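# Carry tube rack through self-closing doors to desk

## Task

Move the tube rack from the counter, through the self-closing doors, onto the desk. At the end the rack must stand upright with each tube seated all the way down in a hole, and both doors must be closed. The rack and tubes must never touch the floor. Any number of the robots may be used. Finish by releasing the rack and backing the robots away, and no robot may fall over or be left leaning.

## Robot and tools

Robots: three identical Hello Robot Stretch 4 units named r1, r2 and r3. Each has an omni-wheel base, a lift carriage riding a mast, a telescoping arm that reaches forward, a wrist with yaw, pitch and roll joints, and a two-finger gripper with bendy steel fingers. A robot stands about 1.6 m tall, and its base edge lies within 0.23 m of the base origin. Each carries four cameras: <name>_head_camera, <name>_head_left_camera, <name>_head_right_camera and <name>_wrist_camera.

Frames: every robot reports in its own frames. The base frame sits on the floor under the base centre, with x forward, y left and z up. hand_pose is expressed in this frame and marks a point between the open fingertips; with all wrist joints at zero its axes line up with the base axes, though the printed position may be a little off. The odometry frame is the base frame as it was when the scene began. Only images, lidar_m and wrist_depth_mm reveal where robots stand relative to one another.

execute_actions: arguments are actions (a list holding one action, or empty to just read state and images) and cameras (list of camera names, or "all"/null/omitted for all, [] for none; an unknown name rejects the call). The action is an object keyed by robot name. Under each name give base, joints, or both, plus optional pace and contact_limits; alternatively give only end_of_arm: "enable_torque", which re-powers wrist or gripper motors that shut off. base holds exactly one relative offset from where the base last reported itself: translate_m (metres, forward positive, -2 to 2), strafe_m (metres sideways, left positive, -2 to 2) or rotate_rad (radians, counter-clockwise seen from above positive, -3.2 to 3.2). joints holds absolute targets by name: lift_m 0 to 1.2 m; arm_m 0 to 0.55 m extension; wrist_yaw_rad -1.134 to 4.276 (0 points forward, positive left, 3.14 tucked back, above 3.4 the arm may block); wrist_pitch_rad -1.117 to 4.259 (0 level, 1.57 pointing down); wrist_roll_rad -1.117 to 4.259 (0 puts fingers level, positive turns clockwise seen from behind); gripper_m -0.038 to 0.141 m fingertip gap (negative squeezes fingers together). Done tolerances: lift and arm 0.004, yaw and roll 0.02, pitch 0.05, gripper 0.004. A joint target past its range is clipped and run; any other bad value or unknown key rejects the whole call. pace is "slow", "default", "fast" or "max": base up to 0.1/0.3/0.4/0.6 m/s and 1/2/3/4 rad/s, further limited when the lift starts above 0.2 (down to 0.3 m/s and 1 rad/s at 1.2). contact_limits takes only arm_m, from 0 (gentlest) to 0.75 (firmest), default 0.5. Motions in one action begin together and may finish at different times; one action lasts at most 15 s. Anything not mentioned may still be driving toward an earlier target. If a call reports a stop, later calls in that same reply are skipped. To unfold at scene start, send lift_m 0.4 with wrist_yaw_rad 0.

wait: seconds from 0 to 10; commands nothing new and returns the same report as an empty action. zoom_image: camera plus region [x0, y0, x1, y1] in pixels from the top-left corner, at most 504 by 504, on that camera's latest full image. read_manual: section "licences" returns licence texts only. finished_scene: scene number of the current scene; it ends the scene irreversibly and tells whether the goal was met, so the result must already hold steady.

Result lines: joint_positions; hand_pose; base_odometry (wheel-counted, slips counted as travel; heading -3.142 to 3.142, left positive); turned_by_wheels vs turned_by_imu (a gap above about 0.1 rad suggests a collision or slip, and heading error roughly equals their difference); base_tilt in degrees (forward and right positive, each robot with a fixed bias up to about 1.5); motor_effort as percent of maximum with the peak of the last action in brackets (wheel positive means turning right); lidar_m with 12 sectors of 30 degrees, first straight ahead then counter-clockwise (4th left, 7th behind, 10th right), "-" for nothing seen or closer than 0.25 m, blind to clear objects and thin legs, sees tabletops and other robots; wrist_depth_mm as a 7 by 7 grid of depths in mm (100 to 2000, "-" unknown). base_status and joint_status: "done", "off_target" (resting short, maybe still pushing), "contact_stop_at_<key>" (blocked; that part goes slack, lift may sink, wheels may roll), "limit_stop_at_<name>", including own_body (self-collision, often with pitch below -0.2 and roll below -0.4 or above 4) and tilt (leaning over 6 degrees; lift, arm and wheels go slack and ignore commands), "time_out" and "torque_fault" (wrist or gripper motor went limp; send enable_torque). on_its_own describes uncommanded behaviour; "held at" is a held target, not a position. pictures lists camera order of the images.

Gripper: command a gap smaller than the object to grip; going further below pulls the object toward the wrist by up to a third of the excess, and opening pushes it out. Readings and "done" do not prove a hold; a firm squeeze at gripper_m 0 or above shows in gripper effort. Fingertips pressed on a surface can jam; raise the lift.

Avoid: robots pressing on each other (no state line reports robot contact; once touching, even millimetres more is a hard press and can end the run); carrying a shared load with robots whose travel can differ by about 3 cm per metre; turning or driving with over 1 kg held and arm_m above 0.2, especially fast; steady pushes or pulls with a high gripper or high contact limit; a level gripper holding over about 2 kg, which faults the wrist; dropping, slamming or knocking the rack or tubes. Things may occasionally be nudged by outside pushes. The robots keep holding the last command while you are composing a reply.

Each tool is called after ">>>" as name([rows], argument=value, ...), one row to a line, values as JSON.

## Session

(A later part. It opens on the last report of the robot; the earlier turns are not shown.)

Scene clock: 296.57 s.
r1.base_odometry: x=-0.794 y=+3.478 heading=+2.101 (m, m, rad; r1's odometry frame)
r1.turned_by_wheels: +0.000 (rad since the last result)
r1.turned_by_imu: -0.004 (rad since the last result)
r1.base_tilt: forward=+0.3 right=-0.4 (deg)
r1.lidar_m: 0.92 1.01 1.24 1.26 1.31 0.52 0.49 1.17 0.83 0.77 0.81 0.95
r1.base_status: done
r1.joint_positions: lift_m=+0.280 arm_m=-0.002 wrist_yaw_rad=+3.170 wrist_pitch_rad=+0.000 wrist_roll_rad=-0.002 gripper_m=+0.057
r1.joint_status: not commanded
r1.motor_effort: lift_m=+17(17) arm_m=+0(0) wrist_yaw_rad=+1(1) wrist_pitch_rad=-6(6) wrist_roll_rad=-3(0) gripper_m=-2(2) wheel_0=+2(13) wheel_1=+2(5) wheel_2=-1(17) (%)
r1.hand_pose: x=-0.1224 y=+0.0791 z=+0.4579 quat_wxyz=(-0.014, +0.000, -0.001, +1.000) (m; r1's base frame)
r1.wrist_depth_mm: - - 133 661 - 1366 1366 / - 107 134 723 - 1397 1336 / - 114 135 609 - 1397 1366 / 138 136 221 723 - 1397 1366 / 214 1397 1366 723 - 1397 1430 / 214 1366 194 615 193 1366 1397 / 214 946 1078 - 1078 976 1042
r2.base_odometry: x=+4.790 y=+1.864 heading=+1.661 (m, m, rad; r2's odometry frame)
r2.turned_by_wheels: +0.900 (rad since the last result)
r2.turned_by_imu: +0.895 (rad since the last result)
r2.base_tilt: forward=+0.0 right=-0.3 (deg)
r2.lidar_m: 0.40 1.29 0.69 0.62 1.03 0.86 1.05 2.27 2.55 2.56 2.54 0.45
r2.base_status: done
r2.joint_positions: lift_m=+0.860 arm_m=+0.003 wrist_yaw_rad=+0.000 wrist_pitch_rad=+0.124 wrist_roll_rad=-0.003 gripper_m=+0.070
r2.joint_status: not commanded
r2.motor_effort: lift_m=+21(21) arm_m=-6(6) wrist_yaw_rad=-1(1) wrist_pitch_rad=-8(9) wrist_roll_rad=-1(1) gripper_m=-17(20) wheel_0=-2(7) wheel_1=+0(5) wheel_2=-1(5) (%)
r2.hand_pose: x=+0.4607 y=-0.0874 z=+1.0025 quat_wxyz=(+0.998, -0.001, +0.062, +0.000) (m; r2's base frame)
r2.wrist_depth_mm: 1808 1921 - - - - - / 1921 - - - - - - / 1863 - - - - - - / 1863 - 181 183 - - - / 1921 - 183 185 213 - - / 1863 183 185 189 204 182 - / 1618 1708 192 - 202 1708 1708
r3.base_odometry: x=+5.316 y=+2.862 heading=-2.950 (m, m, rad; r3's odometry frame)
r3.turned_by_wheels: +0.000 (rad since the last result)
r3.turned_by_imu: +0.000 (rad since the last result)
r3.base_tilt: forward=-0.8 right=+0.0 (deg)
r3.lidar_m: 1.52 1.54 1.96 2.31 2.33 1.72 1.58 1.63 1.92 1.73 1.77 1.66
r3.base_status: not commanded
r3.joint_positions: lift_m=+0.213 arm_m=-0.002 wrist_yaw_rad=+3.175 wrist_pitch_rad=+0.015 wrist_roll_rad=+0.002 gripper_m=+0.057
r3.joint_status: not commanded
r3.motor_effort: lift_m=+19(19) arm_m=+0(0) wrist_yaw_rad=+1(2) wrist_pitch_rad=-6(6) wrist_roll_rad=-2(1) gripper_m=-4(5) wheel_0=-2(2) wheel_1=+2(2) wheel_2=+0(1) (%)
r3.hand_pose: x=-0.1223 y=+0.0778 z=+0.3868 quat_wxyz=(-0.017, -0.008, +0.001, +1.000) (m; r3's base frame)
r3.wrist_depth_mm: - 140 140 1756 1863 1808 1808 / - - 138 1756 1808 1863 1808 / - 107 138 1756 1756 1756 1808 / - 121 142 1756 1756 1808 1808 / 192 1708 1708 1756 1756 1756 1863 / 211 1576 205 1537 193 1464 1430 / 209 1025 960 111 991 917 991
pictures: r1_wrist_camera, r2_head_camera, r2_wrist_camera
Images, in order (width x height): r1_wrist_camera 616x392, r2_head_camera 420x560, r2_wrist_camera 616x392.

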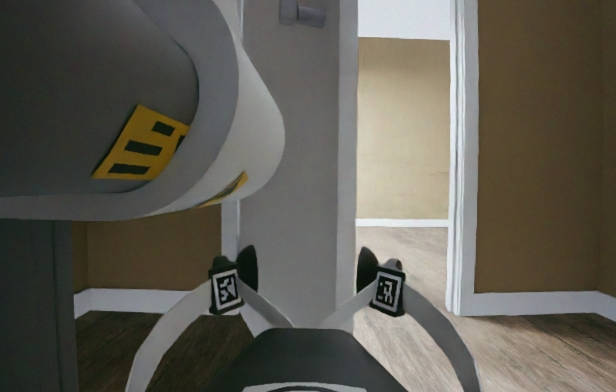

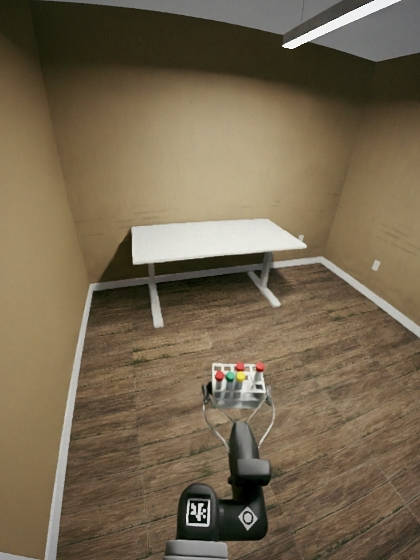

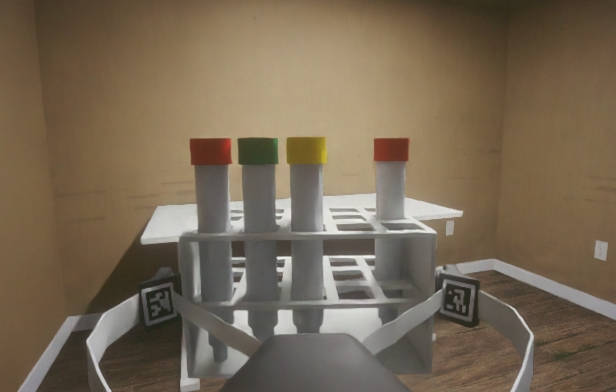

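>>> execute_actions([
  {"r2": {"base": {"translate_m": 1.3}, "joints": {"lift_m": 0.7, "arm_m": 0.2}}},
], cameras=["r2_head_camera", "r2_wrist_camera", "r1_wrist_camera"])

Scene clock: 306.83 s.
r1.base_odometry: x=-0.794 y=+3.478 heading=+2.101 (m, m, rad; r1's odometry frame)
r1.turned_by_wheels: +0.000 (rad since the last result)
r1.turned_by_imu: -0.004 (rad since the last result)
r1.base_tilt: forward=+0.4 right=-0.4 (deg)
r1.lidar_m: 0.94 1.01 1.25 1.27 1.31 1.36 1.27 1.18 0.82 0.76 0.81 0.93
r1.base_status: not commanded
r1.joint_positions: lift_m=+0.280 arm_m=-0.002 wrist_yaw_rad=+3.170 wrist_pitch_rad=+0.000 wrist_roll_rad=-0.002 gripper_m=+0.057
r1.joint_status: not commanded
r1.motor_effort: lift_m=+17(18) arm_m=+0(0) wrist_yaw_rad=+1(1) wrist_pitch_rad=-6(4) wrist_roll_rad=+0(0) gripper_m=-2(5) wheel_0=+2(2) wheel_1=+2(2) wheel_2=-1(1) (%)
r1.hand_pose: x=-0.1224 y=+0.0791 z=+0.4579 quat_wxyz=(-0.014, +0.000, -0.001, +1.000) (m; r1's base frame)
r1.wrist_depth_mm: - - 133 1336 1366 1366 1366 / - 107 134 1366 1366 1336 1336 / - 114 135 1366 1366 1366 1366 / 138 136 221 1397 1397 1366 1366 / 214 1397 1397 1366 1397 1397 1366 / 215 1366 195 1397 193 1366 1397 / 213 976 1078 - 1098 960 1060
r2.base_odometry: x=+4.673 y=+3.158 heading=+1.661 (m, m, rad; r2's odometry frame)
r2.turned_by_wheels: +0.000 (rad since the last result)
r2.turned_by_imu: +0.002 (rad since the last result)
r2.base_tilt: forward=+0.0 right=-0.2 (deg)
r2.lidar_m: 0.43 0.42 0.48 0.99 0.98 1.11 1.97 3.52 2.60 2.15 1.05 0.55
r2.base_status: done
r2.joint_positions: lift_m=+0.700 arm_m=+0.199 wrist_yaw_rad=+0.000 wrist_pitch_rad=+0.124 wrist_roll_rad=-0.003 gripper_m=+0.070
r2.joint_status: all done
r2.motor_effort: lift_m=+18(20) arm_m=+5(7) wrist_yaw_rad=-1(1) wrist_pitch_rad=-9(9) wrist_roll_rad=+0(1) gripper_m=-18(18) wheel_0=-1(4) wheel_1=+1(4) wheel_2=+1(10) (%)
r2.hand_pose: x=+0.6562 y=-0.0874 z=+0.8427 quat_wxyz=(+0.998, -0.001, +0.062, +0.000) (m; r2's base frame)
r2.wrist_depth_mm: 699 741 788 854 931 1025 1098 / 699 750 809 878 960 1025 1138 / 723 768 809 878 960 1078 1182 / 741 788 182 183 960 1098 1205 / 676 676 183 186 213 654 640 / 442 183 185 189 204 182 433 / 330 322 193 - 202 327 338
r3.base_odometry: x=+5.316 y=+2.862 heading=-2.950 (m, m, rad; r3's odometry frame)
r3.turned_by_wheels: +0.000 (rad since the last result)
r3.turned_by_imu: +0.001 (rad since the last result)
r3.base_tilt: forward=-0.7 right=-0.1 (deg)
r3.lidar_m: 1.50 1.56 1.98 2.30 2.34 1.73 1.56 1.61 1.94 1.72 1.73 1.69
r3.base_status: not commanded
r3.joint_positions: lift_m=+0.213 arm_m=-0.002 wrist_yaw_rad=+3.175 wrist_pitch_rad=+0.015 wrist_roll_rad=+0.002 gripper_m=+0.057
r3.joint_status: not commanded
r3.motor_effort: lift_m=+20(19) arm_m=+0(1) wrist_yaw_rad=+1(1) wrist_pitch_rad=-5(6) wrist_roll_rad=-1(1) gripper_m=-5(4) wheel_0=-1(1) wheel_1=+2(2) wheel_2=+0(0) (%)
r3.hand_pose: x=-0.1223 y=+0.0778 z=+0.3868 quat_wxyz=(-0.017, -0.008, +0.001, +1.000) (m; r3's base frame)
r3.wrist_depth_mm: - 140 140 1808 1756 1756 1808 / - - 138 1756 1808 1756 1863 / - 107 138 1756 1756 1808 1808 / - 121 143 1756 1808 1756 1808 / 193 1708 1708 1756 1808 1808 1808 / 211 1576 205 1537 193 1464 1397 / 209 1025 946 111 991 904 991
pictures: r1_wrist_camera, r2_head_camera, r2_wrist_camera
Images, in order (width x height): r1_wrist_camera 616x392, r2_head_camera 420x560, r2_wrist_camera 616x392.

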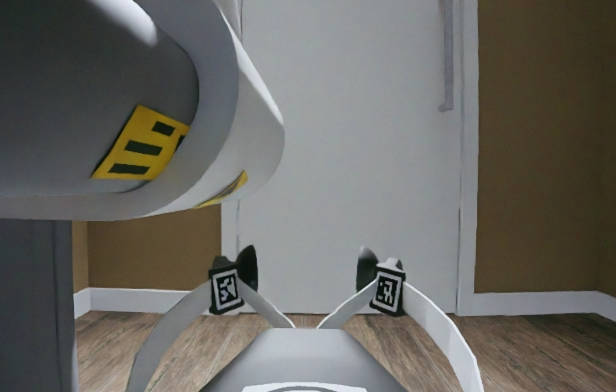

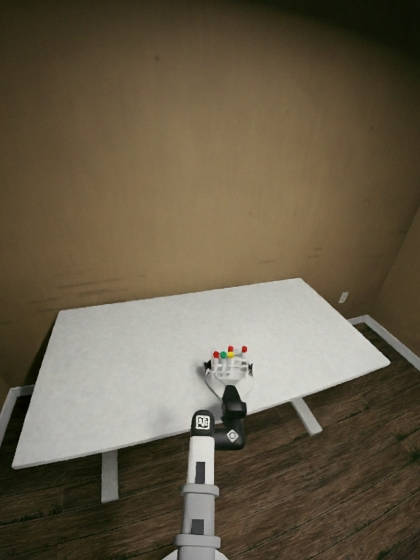

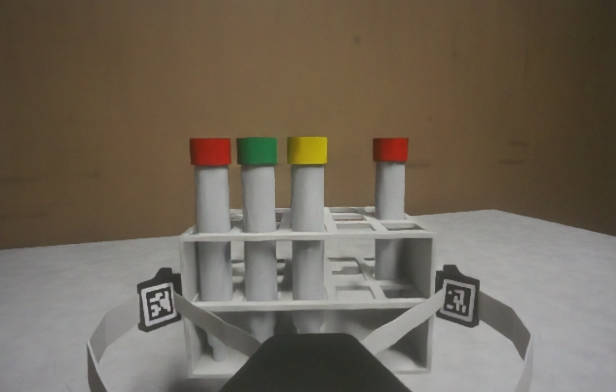

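>>> execute_actions([
  {"r2": {"joints": {"lift_m": 0.619}, "pace": "slow"}},
], cameras=["r2_wrist_camera"])

Scene clock: 311.43 s.
r1.base_odometry: x=-0.794 y=+3.478 heading=+2.101 (m, m, rad; r1's odometry frame)
r1.turned_by_wheels: +0.000 (rad since the last result)
r1.turned_by_imu: -0.002 (rad since the last result)
r1.base_tilt: forward=+0.3 right=-0.3 (deg)
r1.lidar_m: 0.91 1.01 1.23 1.27 1.31 1.36 1.28 1.18 0.82 0.77 0.77 0.95
r1.base_status: not commanded
r1.joint_positions: lift_m=+0.280 arm_m=-0.002 wrist_yaw_rad=+3.170 wrist_pitch_rad=+0.000 wrist_roll_rad=-0.002 gripper_m=+0.057
r1.joint_status: not commanded
r1.motor_effort: lift_m=+18(18) arm_m=+0(0) wrist_yaw_rad=+1(0) wrist_pitch_rad=-5(7) wrist_roll_rad=-1(2) gripper_m=-3(4) wheel_0=+2(2) wheel_1=+2(2) wheel_2=-1(1) (%)
r1.hand_pose: x=-0.1224 y=+0.0791 z=+0.4579 quat_wxyz=(-0.014, +0.000, -0.001, +1.000) (m; r1's base frame)
r1.wrist_depth_mm: - - 133 1366 1366 1336 1366 / - 107 133 1366 1366 1366 1366 / - 114 135 1366 1397 1397 1397 / 138 136 221 1397 1397 1366 1366 / 215 1397 1366 1397 1397 1397 1366 / 215 1336 194 1397 193 1397 1397 / 214 960 1078 - 1078 976 1042
r2.base_odometry: x=+4.673 y=+3.158 heading=+1.661 (m, m, rad; r2's odometry frame)
r2.turned_by_wheels: +0.000 (rad since the last result)
r2.turned_by_imu: +0.001 (rad since the last result)
r2.base_tilt: forward=+0.0 right=-0.2 (deg)
r2.lidar_m: 0.46 0.43 0.51 0.99 0.97 1.12 1.97 3.51 2.58 2.15 1.07 0.57
r2.base_status: not commanded
r2.joint_positions: lift_m=+0.619 arm_m=+0.199 wrist_yaw_rad=+0.000 wrist_pitch_rad=+0.124 wrist_roll_rad=-0.003 gripper_m=+0.070
r2.joint_status: all done
r2.motor_effort: lift_m=+16(17) arm_m=+6(6) wrist_yaw_rad=-1(1) wrist_pitch_rad=-9(8) wrist_roll_rad=-2(2) gripper_m=-15(20) wheel_0=-1(1) wheel_1=+1(1) wheel_2=+1(1) (%)
r2.hand_pose: x=+0.6562 y=-0.0874 z=+0.7619 quat_wxyz=(+0.998, -0.001, +0.062, +0.000) (m; r2's base frame)
r2.wrist_depth_mm: 691 741 788 854 931 1025 1138 / 699 750 809 878 946 1025 1118 / 715 759 809 891 946 1060 1182 / 723 768 181 182 668 798 778 / 404 407 183 186 213 397 392 / 267 183 185 189 204 181 259 / 199 194 188 - 191 196 200
r3.base_odometry: x=+5.316 y=+2.862 heading=-2.950 (m, m, rad; r3's odometry frame)
r3.turned_by_wheels: +0.000 (rad since the last result)
r3.turned_by_imu: +0.000 (rad since the last result)
r3.base_tilt: forward=-0.7 right=+0.0 (deg)
r3.lidar_m: 1.52 1.53 1.96 2.31 2.33 1.72 1.58 1.61 1.92 1.72 1.75 1.66
r3.base_status: not commanded
r3.joint_positions: lift_m=+0.213 arm_m=-0.002 wrist_yaw_rad=+3.175 wrist_pitch_rad=+0.015 wrist_roll_rad=+0.002 gripper_m=+0.057
r3.joint_status: not commanded
r3.motor_effort: lift_m=+19(19) arm_m=+1(1) wrist_yaw_rad=+1(2) wrist_pitch_rad=-7(5) wrist_roll_rad=-1(0) gripper_m=-5(6) wheel_0=-1(1) wheel_1=+2(2) wheel_2=+0(1) (%)
r3.hand_pose: x=-0.1223 y=+0.0778 z=+0.3868 quat_wxyz=(-0.017, -0.008, +0.001, +1.000) (m; r3's base frame)
r3.wrist_depth_mm: - 140 140 1756 1756 1756 1808 / - - 138 1708 1756 1756 1863 / - 107 138 1708 1808 1808 1808 / - 121 143 1756 1808 1756 1863 / 192 1661 1708 1756 1808 1756 1808 / 211 1576 206 1537 193 1464 1430 / 210 1025 946 111 1008 904 991
pictures: r2_wrist_camera
Images, in order (width x height): r2_wrist_camera 616x392.

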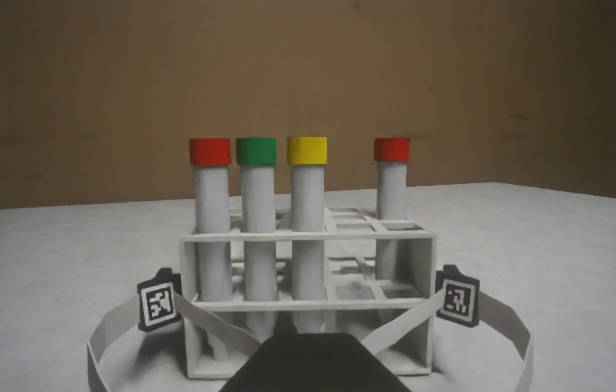

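Same height as at pick-up. Release and back off.

>>> execute_actions([
  {"r2": {"joints": {"gripper_m": 0.141}}},
], cameras=[])

>>> execute_actions([
  {"r2": {"joints": {"arm_m": 0.0}, "base": {"translate_m": -0.3}}},
], cameras=["r2_wrist_camera", "r2_head_camera", "r1_head_camera", "r1_wrist_camera"])

Scene clock: 318.63 s.
r1.base_odometry: x=-0.794 y=+3.478 heading=+2.101 (m, m, rad; r1's odometry frame)
r1.turned_by_wheels: +0.000 (rad since the last result)
r1.turned_by_imu: -0.003 (rad since the last result)
r1.base_tilt: forward=+0.4 right=-0.2 (deg)
r1.lidar_m: 0.94 1.02 1.24 1.28 1.33 1.38 1.29 1.18 0.82 0.77 0.81 0.94
r1.base_status: not commanded
r1.joint_positions: lift_m=+0.280 arm_m=-0.002 wrist_yaw_rad=+3.170 wrist_pitch_rad=+0.000 wrist_roll_rad=-0.002 gripper_m=+0.057
r1.joint_status: not commanded
r1.motor_effort: lift_m=+17(17) arm_m=+0(0) wrist_yaw_rad=+1(1) wrist_pitch_rad=-6(7) wrist_roll_rad=-2(0) gripper_m=-3(4) wheel_0=+2(2) wheel_1=+2(2) wheel_2=-1(1) (%)
r1.hand_pose: x=-0.1224 y=+0.0791 z=+0.4579 quat_wxyz=(-0.014, +0.000, -0.001, +1.000) (m; r1's base frame)
r1.wrist_depth_mm: - - 133 1366 1397 1366 1336 / - 107 134 1366 1397 1366 1397 / - 114 135 1366 1366 1366 1397 / 138 136 221 1397 1397 1397 1397 / 215 1397 1397 1366 1397 1366 1397 / 214 1397 194 1397 193 1366 1397 / 214 960 1060 - 1098 960 1042
r2.base_odometry: x=+4.673 y=+3.158 heading=+1.661 (m, m, rad; r2's odometry frame)
r2.turned_by_wheels: +0.000 (rad since the last result)
r2.turned_by_imu: +0.002 (rad since the last result)
r2.base_tilt: forward=+0.0 right=-0.3 (deg)
r2.lidar_m: 0.44 0.43 0.51 0.99 0.97 1.10 1.97 3.51 2.61 2.14 1.04 0.56
r2.base_status: not commanded
r2.joint_positions: lift_m=+0.619 arm_m=+0.199 wrist_yaw_rad=+0.000 wrist_pitch_rad=+0.123 wrist_roll_rad=-0.003 gripper_m=+0.141
r2.joint_status: all done
r2.motor_effort: lift_m=+16(16) arm_m=+6(6) wrist_yaw_rad=-2(2) wrist_pitch_rad=-6(8) wrist_roll_rad=-1(1) gripper_m=+3(19) wheel_0=-1(1) wheel_1=+0(0) wheel_2=+1(1) (%)
r2.hand_pose: x=+0.6562 y=-0.0874 z=+0.7622 quat_wxyz=(+0.998, -0.001, +0.061, +0.000) (m; r2's base frame)
r2.wrist_depth_mm: 691 741 788 854 946 1025 1118 / 707 759 820 866 960 1042 1138 / 723 768 809 878 976 1078 1160 / 715 759 202 200 260 798 798 / 413 410 202 204 227 399 394 / 270 237 206 199 213 235 263 / 200 200 201 - 200 189 202
r3.base_odometry: x=+5.316 y=+2.862 heading=-2.950 (m, m, rad; r3's odometry frame)
r3.turned_by_wheels: +0.000 (rad since the last result)
r3.turned_by_imu: +0.001 (rad since the last result)
r3.base_tilt: forward=-0.7 right=+0.0 (deg)
r3.lidar_m: 1.52 1.56 1.96 2.30 2.36 1.74 1.59 1.62 1.94 1.74 1.74 1.66
r3.base_status: not commanded
r3.joint_positions: lift_m=+0.213 arm_m=-0.002 wrist_yaw_rad=+3.175 wrist_pitch_rad=+0.015 wrist_roll_rad=+0.002 gripper_m=+0.057
r3.joint_status: not commanded
r3.motor_effort: lift_m=+20(20) arm_m=+1(0) wrist_yaw_rad=+2(1) wrist_pitch_rad=-6(6) wrist_roll_rad=-4(2) gripper_m=-7(1) wheel_0=-1(2) wheel_1=+1(3) wheel_2=-1(1) (%)
r3.hand_pose: x=-0.1223 y=+0.0778 z=+0.3868 quat_wxyz=(-0.017, -0.008, +0.001, +1.000) (m; r3's base frame)
r3.wrist_depth_mm: - 140 140 1708 1756 1808 1808 / - - 138 1756 1808 1808 1808 / - 107 138 1708 1708 1808 1808 / - 121 143 1756 1756 1808 1808 / 192 1661 1708 1756 1808 1756 1808 / 211 1576 206 1537 193 1499 1464 / 208 1025 946 111 991 904 991
pictures: none
No camera images: the call's "cameras" was empty. Leave "cameras" out to get every camera's image.

Scene clock: 321.10 s.
r1.base_odometry: x=-0.794 y=+3.478 heading=+2.101 (m, m, rad; r1's odometry frame)
r1.turned_by_wheels: +0.000 (rad since the last result)
r1.turned_by_imu: -0.001 (rad since the last result)
r1.base_tilt: forward=+0.4 right=-0.3 (deg)
r1.lidar_m: 0.94 1.02 1.24 1.28 1.31 1.37 1.27 1.18 0.82 0.77 0.79 0.93
r1.base_status: not commanded
r1.joint_positions: lift_m=+0.280 arm_m=-0.002 wrist_yaw_rad=+3.170 wrist_pitch_rad=+0.000 wrist_roll_rad=-0.002 gripper_m=+0.057
r1.joint_status: not commanded
r1.motor_effort: lift_m=+18(17) arm_m=+0(0) wrist_yaw_rad=+1(0) wrist_pitch_rad=-6(7) wrist_roll_rad=-1(0) gripper_m=-3(2) wheel_0=+2(2) wheel_1=+2(2) wheel_2=-1(1) (%)
r1.hand_pose: x=-0.1224 y=+0.0791 z=+0.4579 quat_wxyz=(-0.014, +0.000, -0.001, +1.000) (m; r1's base frame)
r1.wrist_depth_mm: - - 133 1366 1366 1366 1366 / - 107 134 1397 1366 1366 1397 / - 114 135 1397 1397 1397 1366 / 138 136 221 1397 1397 1366 1366 / 215 1366 1397 1366 1397 1397 1397 / 215 1366 194 1397 192 1397 1366 / 215 960 1060 - 1078 960 1042
r2.base_odometry: x=+4.700 y=+2.860 heading=+1.661 (m, m, rad; r2's odometry frame)
r2.turned_by_wheels: +0.000 (rad since the last result)
r2.turned_by_imu: +0.001 (rad since the last result)
r2.base_tilt: forward=+0.0 right=-0.3 (deg)
r2.lidar_m: 0.75 0.71 1.08 0.89 0.88 1.01 1.77 3.23 2.72 2.25 2.23 0.88
r2.base_status: done
r2.joint_positions: lift_m=+0.619 arm_m=+0.004 wrist_yaw_rad=+0.000 wrist_pitch_rad=+0.122 wrist_roll_rad=-0.003 gripper_m=+0.141
r2.joint_status: all done
joint sent to its limit — the command would take r2.arm_m past its lower limit, so that joint was sent only as far as its limit.
r2.motor_effort: lift_m=+17(17) arm_m=-6(8) wrist_yaw_rad=-1(2) wrist_pitch_rad=-5(6) wrist_roll_rad=-1(1) gripper_m=+4(0) wheel_0=-1(7) wheel_1=-1(5) wheel_2=-2(9) (%)
r2.hand_pose: x=+0.4607 y=-0.0874 z=+0.7622 quat_wxyz=(+0.998, -0.001, +0.061, +0.000) (m; r2's base frame)
r2.wrist_depth_mm: 1078 1138 1229 1336 1397 1576 1708 / 1098 1182 1229 1397 1499 1618 1756 / 1118 1182 1281 1336 1537 1661 1756 / 891 866 854 691 831 831 1397 / 530 525 1308 1430 1576 1661 1921 / 1160 1229 1336 1430 1576 1618 1808 / 1205 1255 1336 - 1397 1205 1336
r3.base_odometry: x=+5.316 y=+2.862 heading=-2.950 (m, m, rad; r3's odometry frame)
r3.turned_by_wheels: +0.000 (rad since the last result)
r3.turned_by_imu: +0.000 (rad since the last result)
r3.base_tilt: forward=-0.8 right=+0.1 (deg)
r3.lidar_m: 1.52 1.55 1.95 2.30 2.36 1.73 1.59 1.61 1.91 1.73 1.76 1.66
r3.base_status: not commanded
r3.joint_positions: lift_m=+0.213 arm_m=-0.002 wrist_yaw_rad=+3.175 wrist_pitch_rad=+0.015 wrist_roll_rad=+0.002 gripper_m=+0.057
r3.joint_status: not commanded
r3.motor_effort: lift_m=+19(20) arm_m=+1(1) wrist_yaw_rad=+1(1) wrist_pitch_rad=-6(6) wrist_roll_rad=+0(3) gripper_m=-5(5) wheel_0=-1(1) wheel_1=+2(2) wheel_2=+0(0) (%)
r3.hand_pose: x=-0.1223 y=+0.0778 z=+0.3868 quat_wxyz=(-0.017, -0.008, +0.001, +1.000) (m; r3's base frame)
r3.wrist_depth_mm: - 140 140 1756 1708 1808 1863 / - - 139 1756 1756 1808 1808 / - 107 138 1756 1708 1756 1808 / - 121 143 1756 1808 1756 1808 / 192 1661 1708 1756 1756 1756 1808 / 211 1576 206 1537 194 1464 1397 / 209 1025 946 111 976 891 991
pictures: r1_head_camera, r1_wrist_camera, r2_head_camera, r2_wrist_camera
Images, in order (width x height): r1_head_camera 420x560, r1_wrist_camera 616x392, r2_head_camera 420x560, r2_wrist_camera 616x392.

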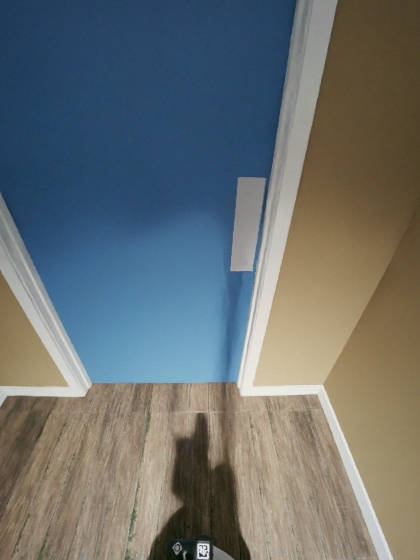

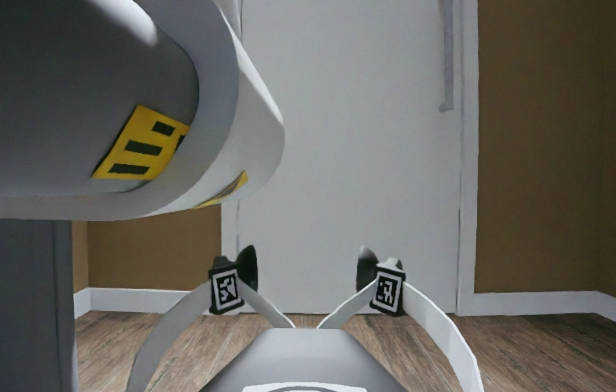

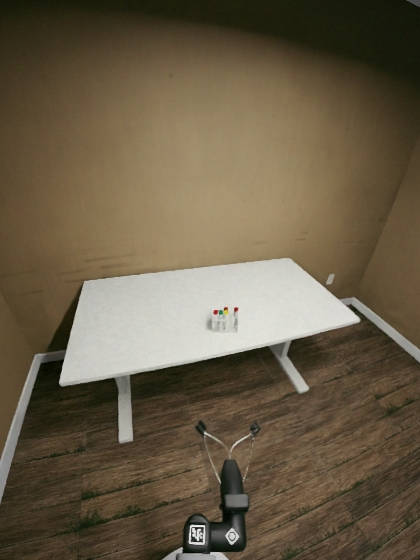

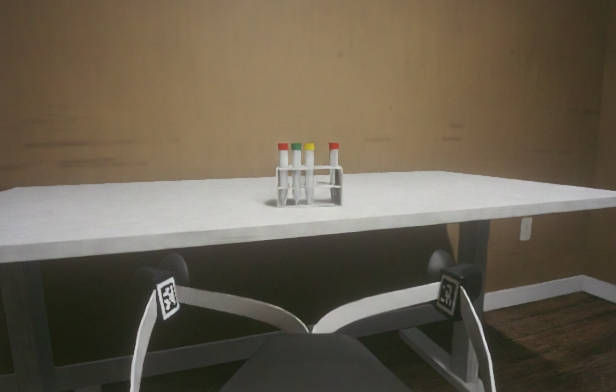

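All tubes level, both doors shut.

>>> finished_scene(scene=1)

The scene is finished: the task was done.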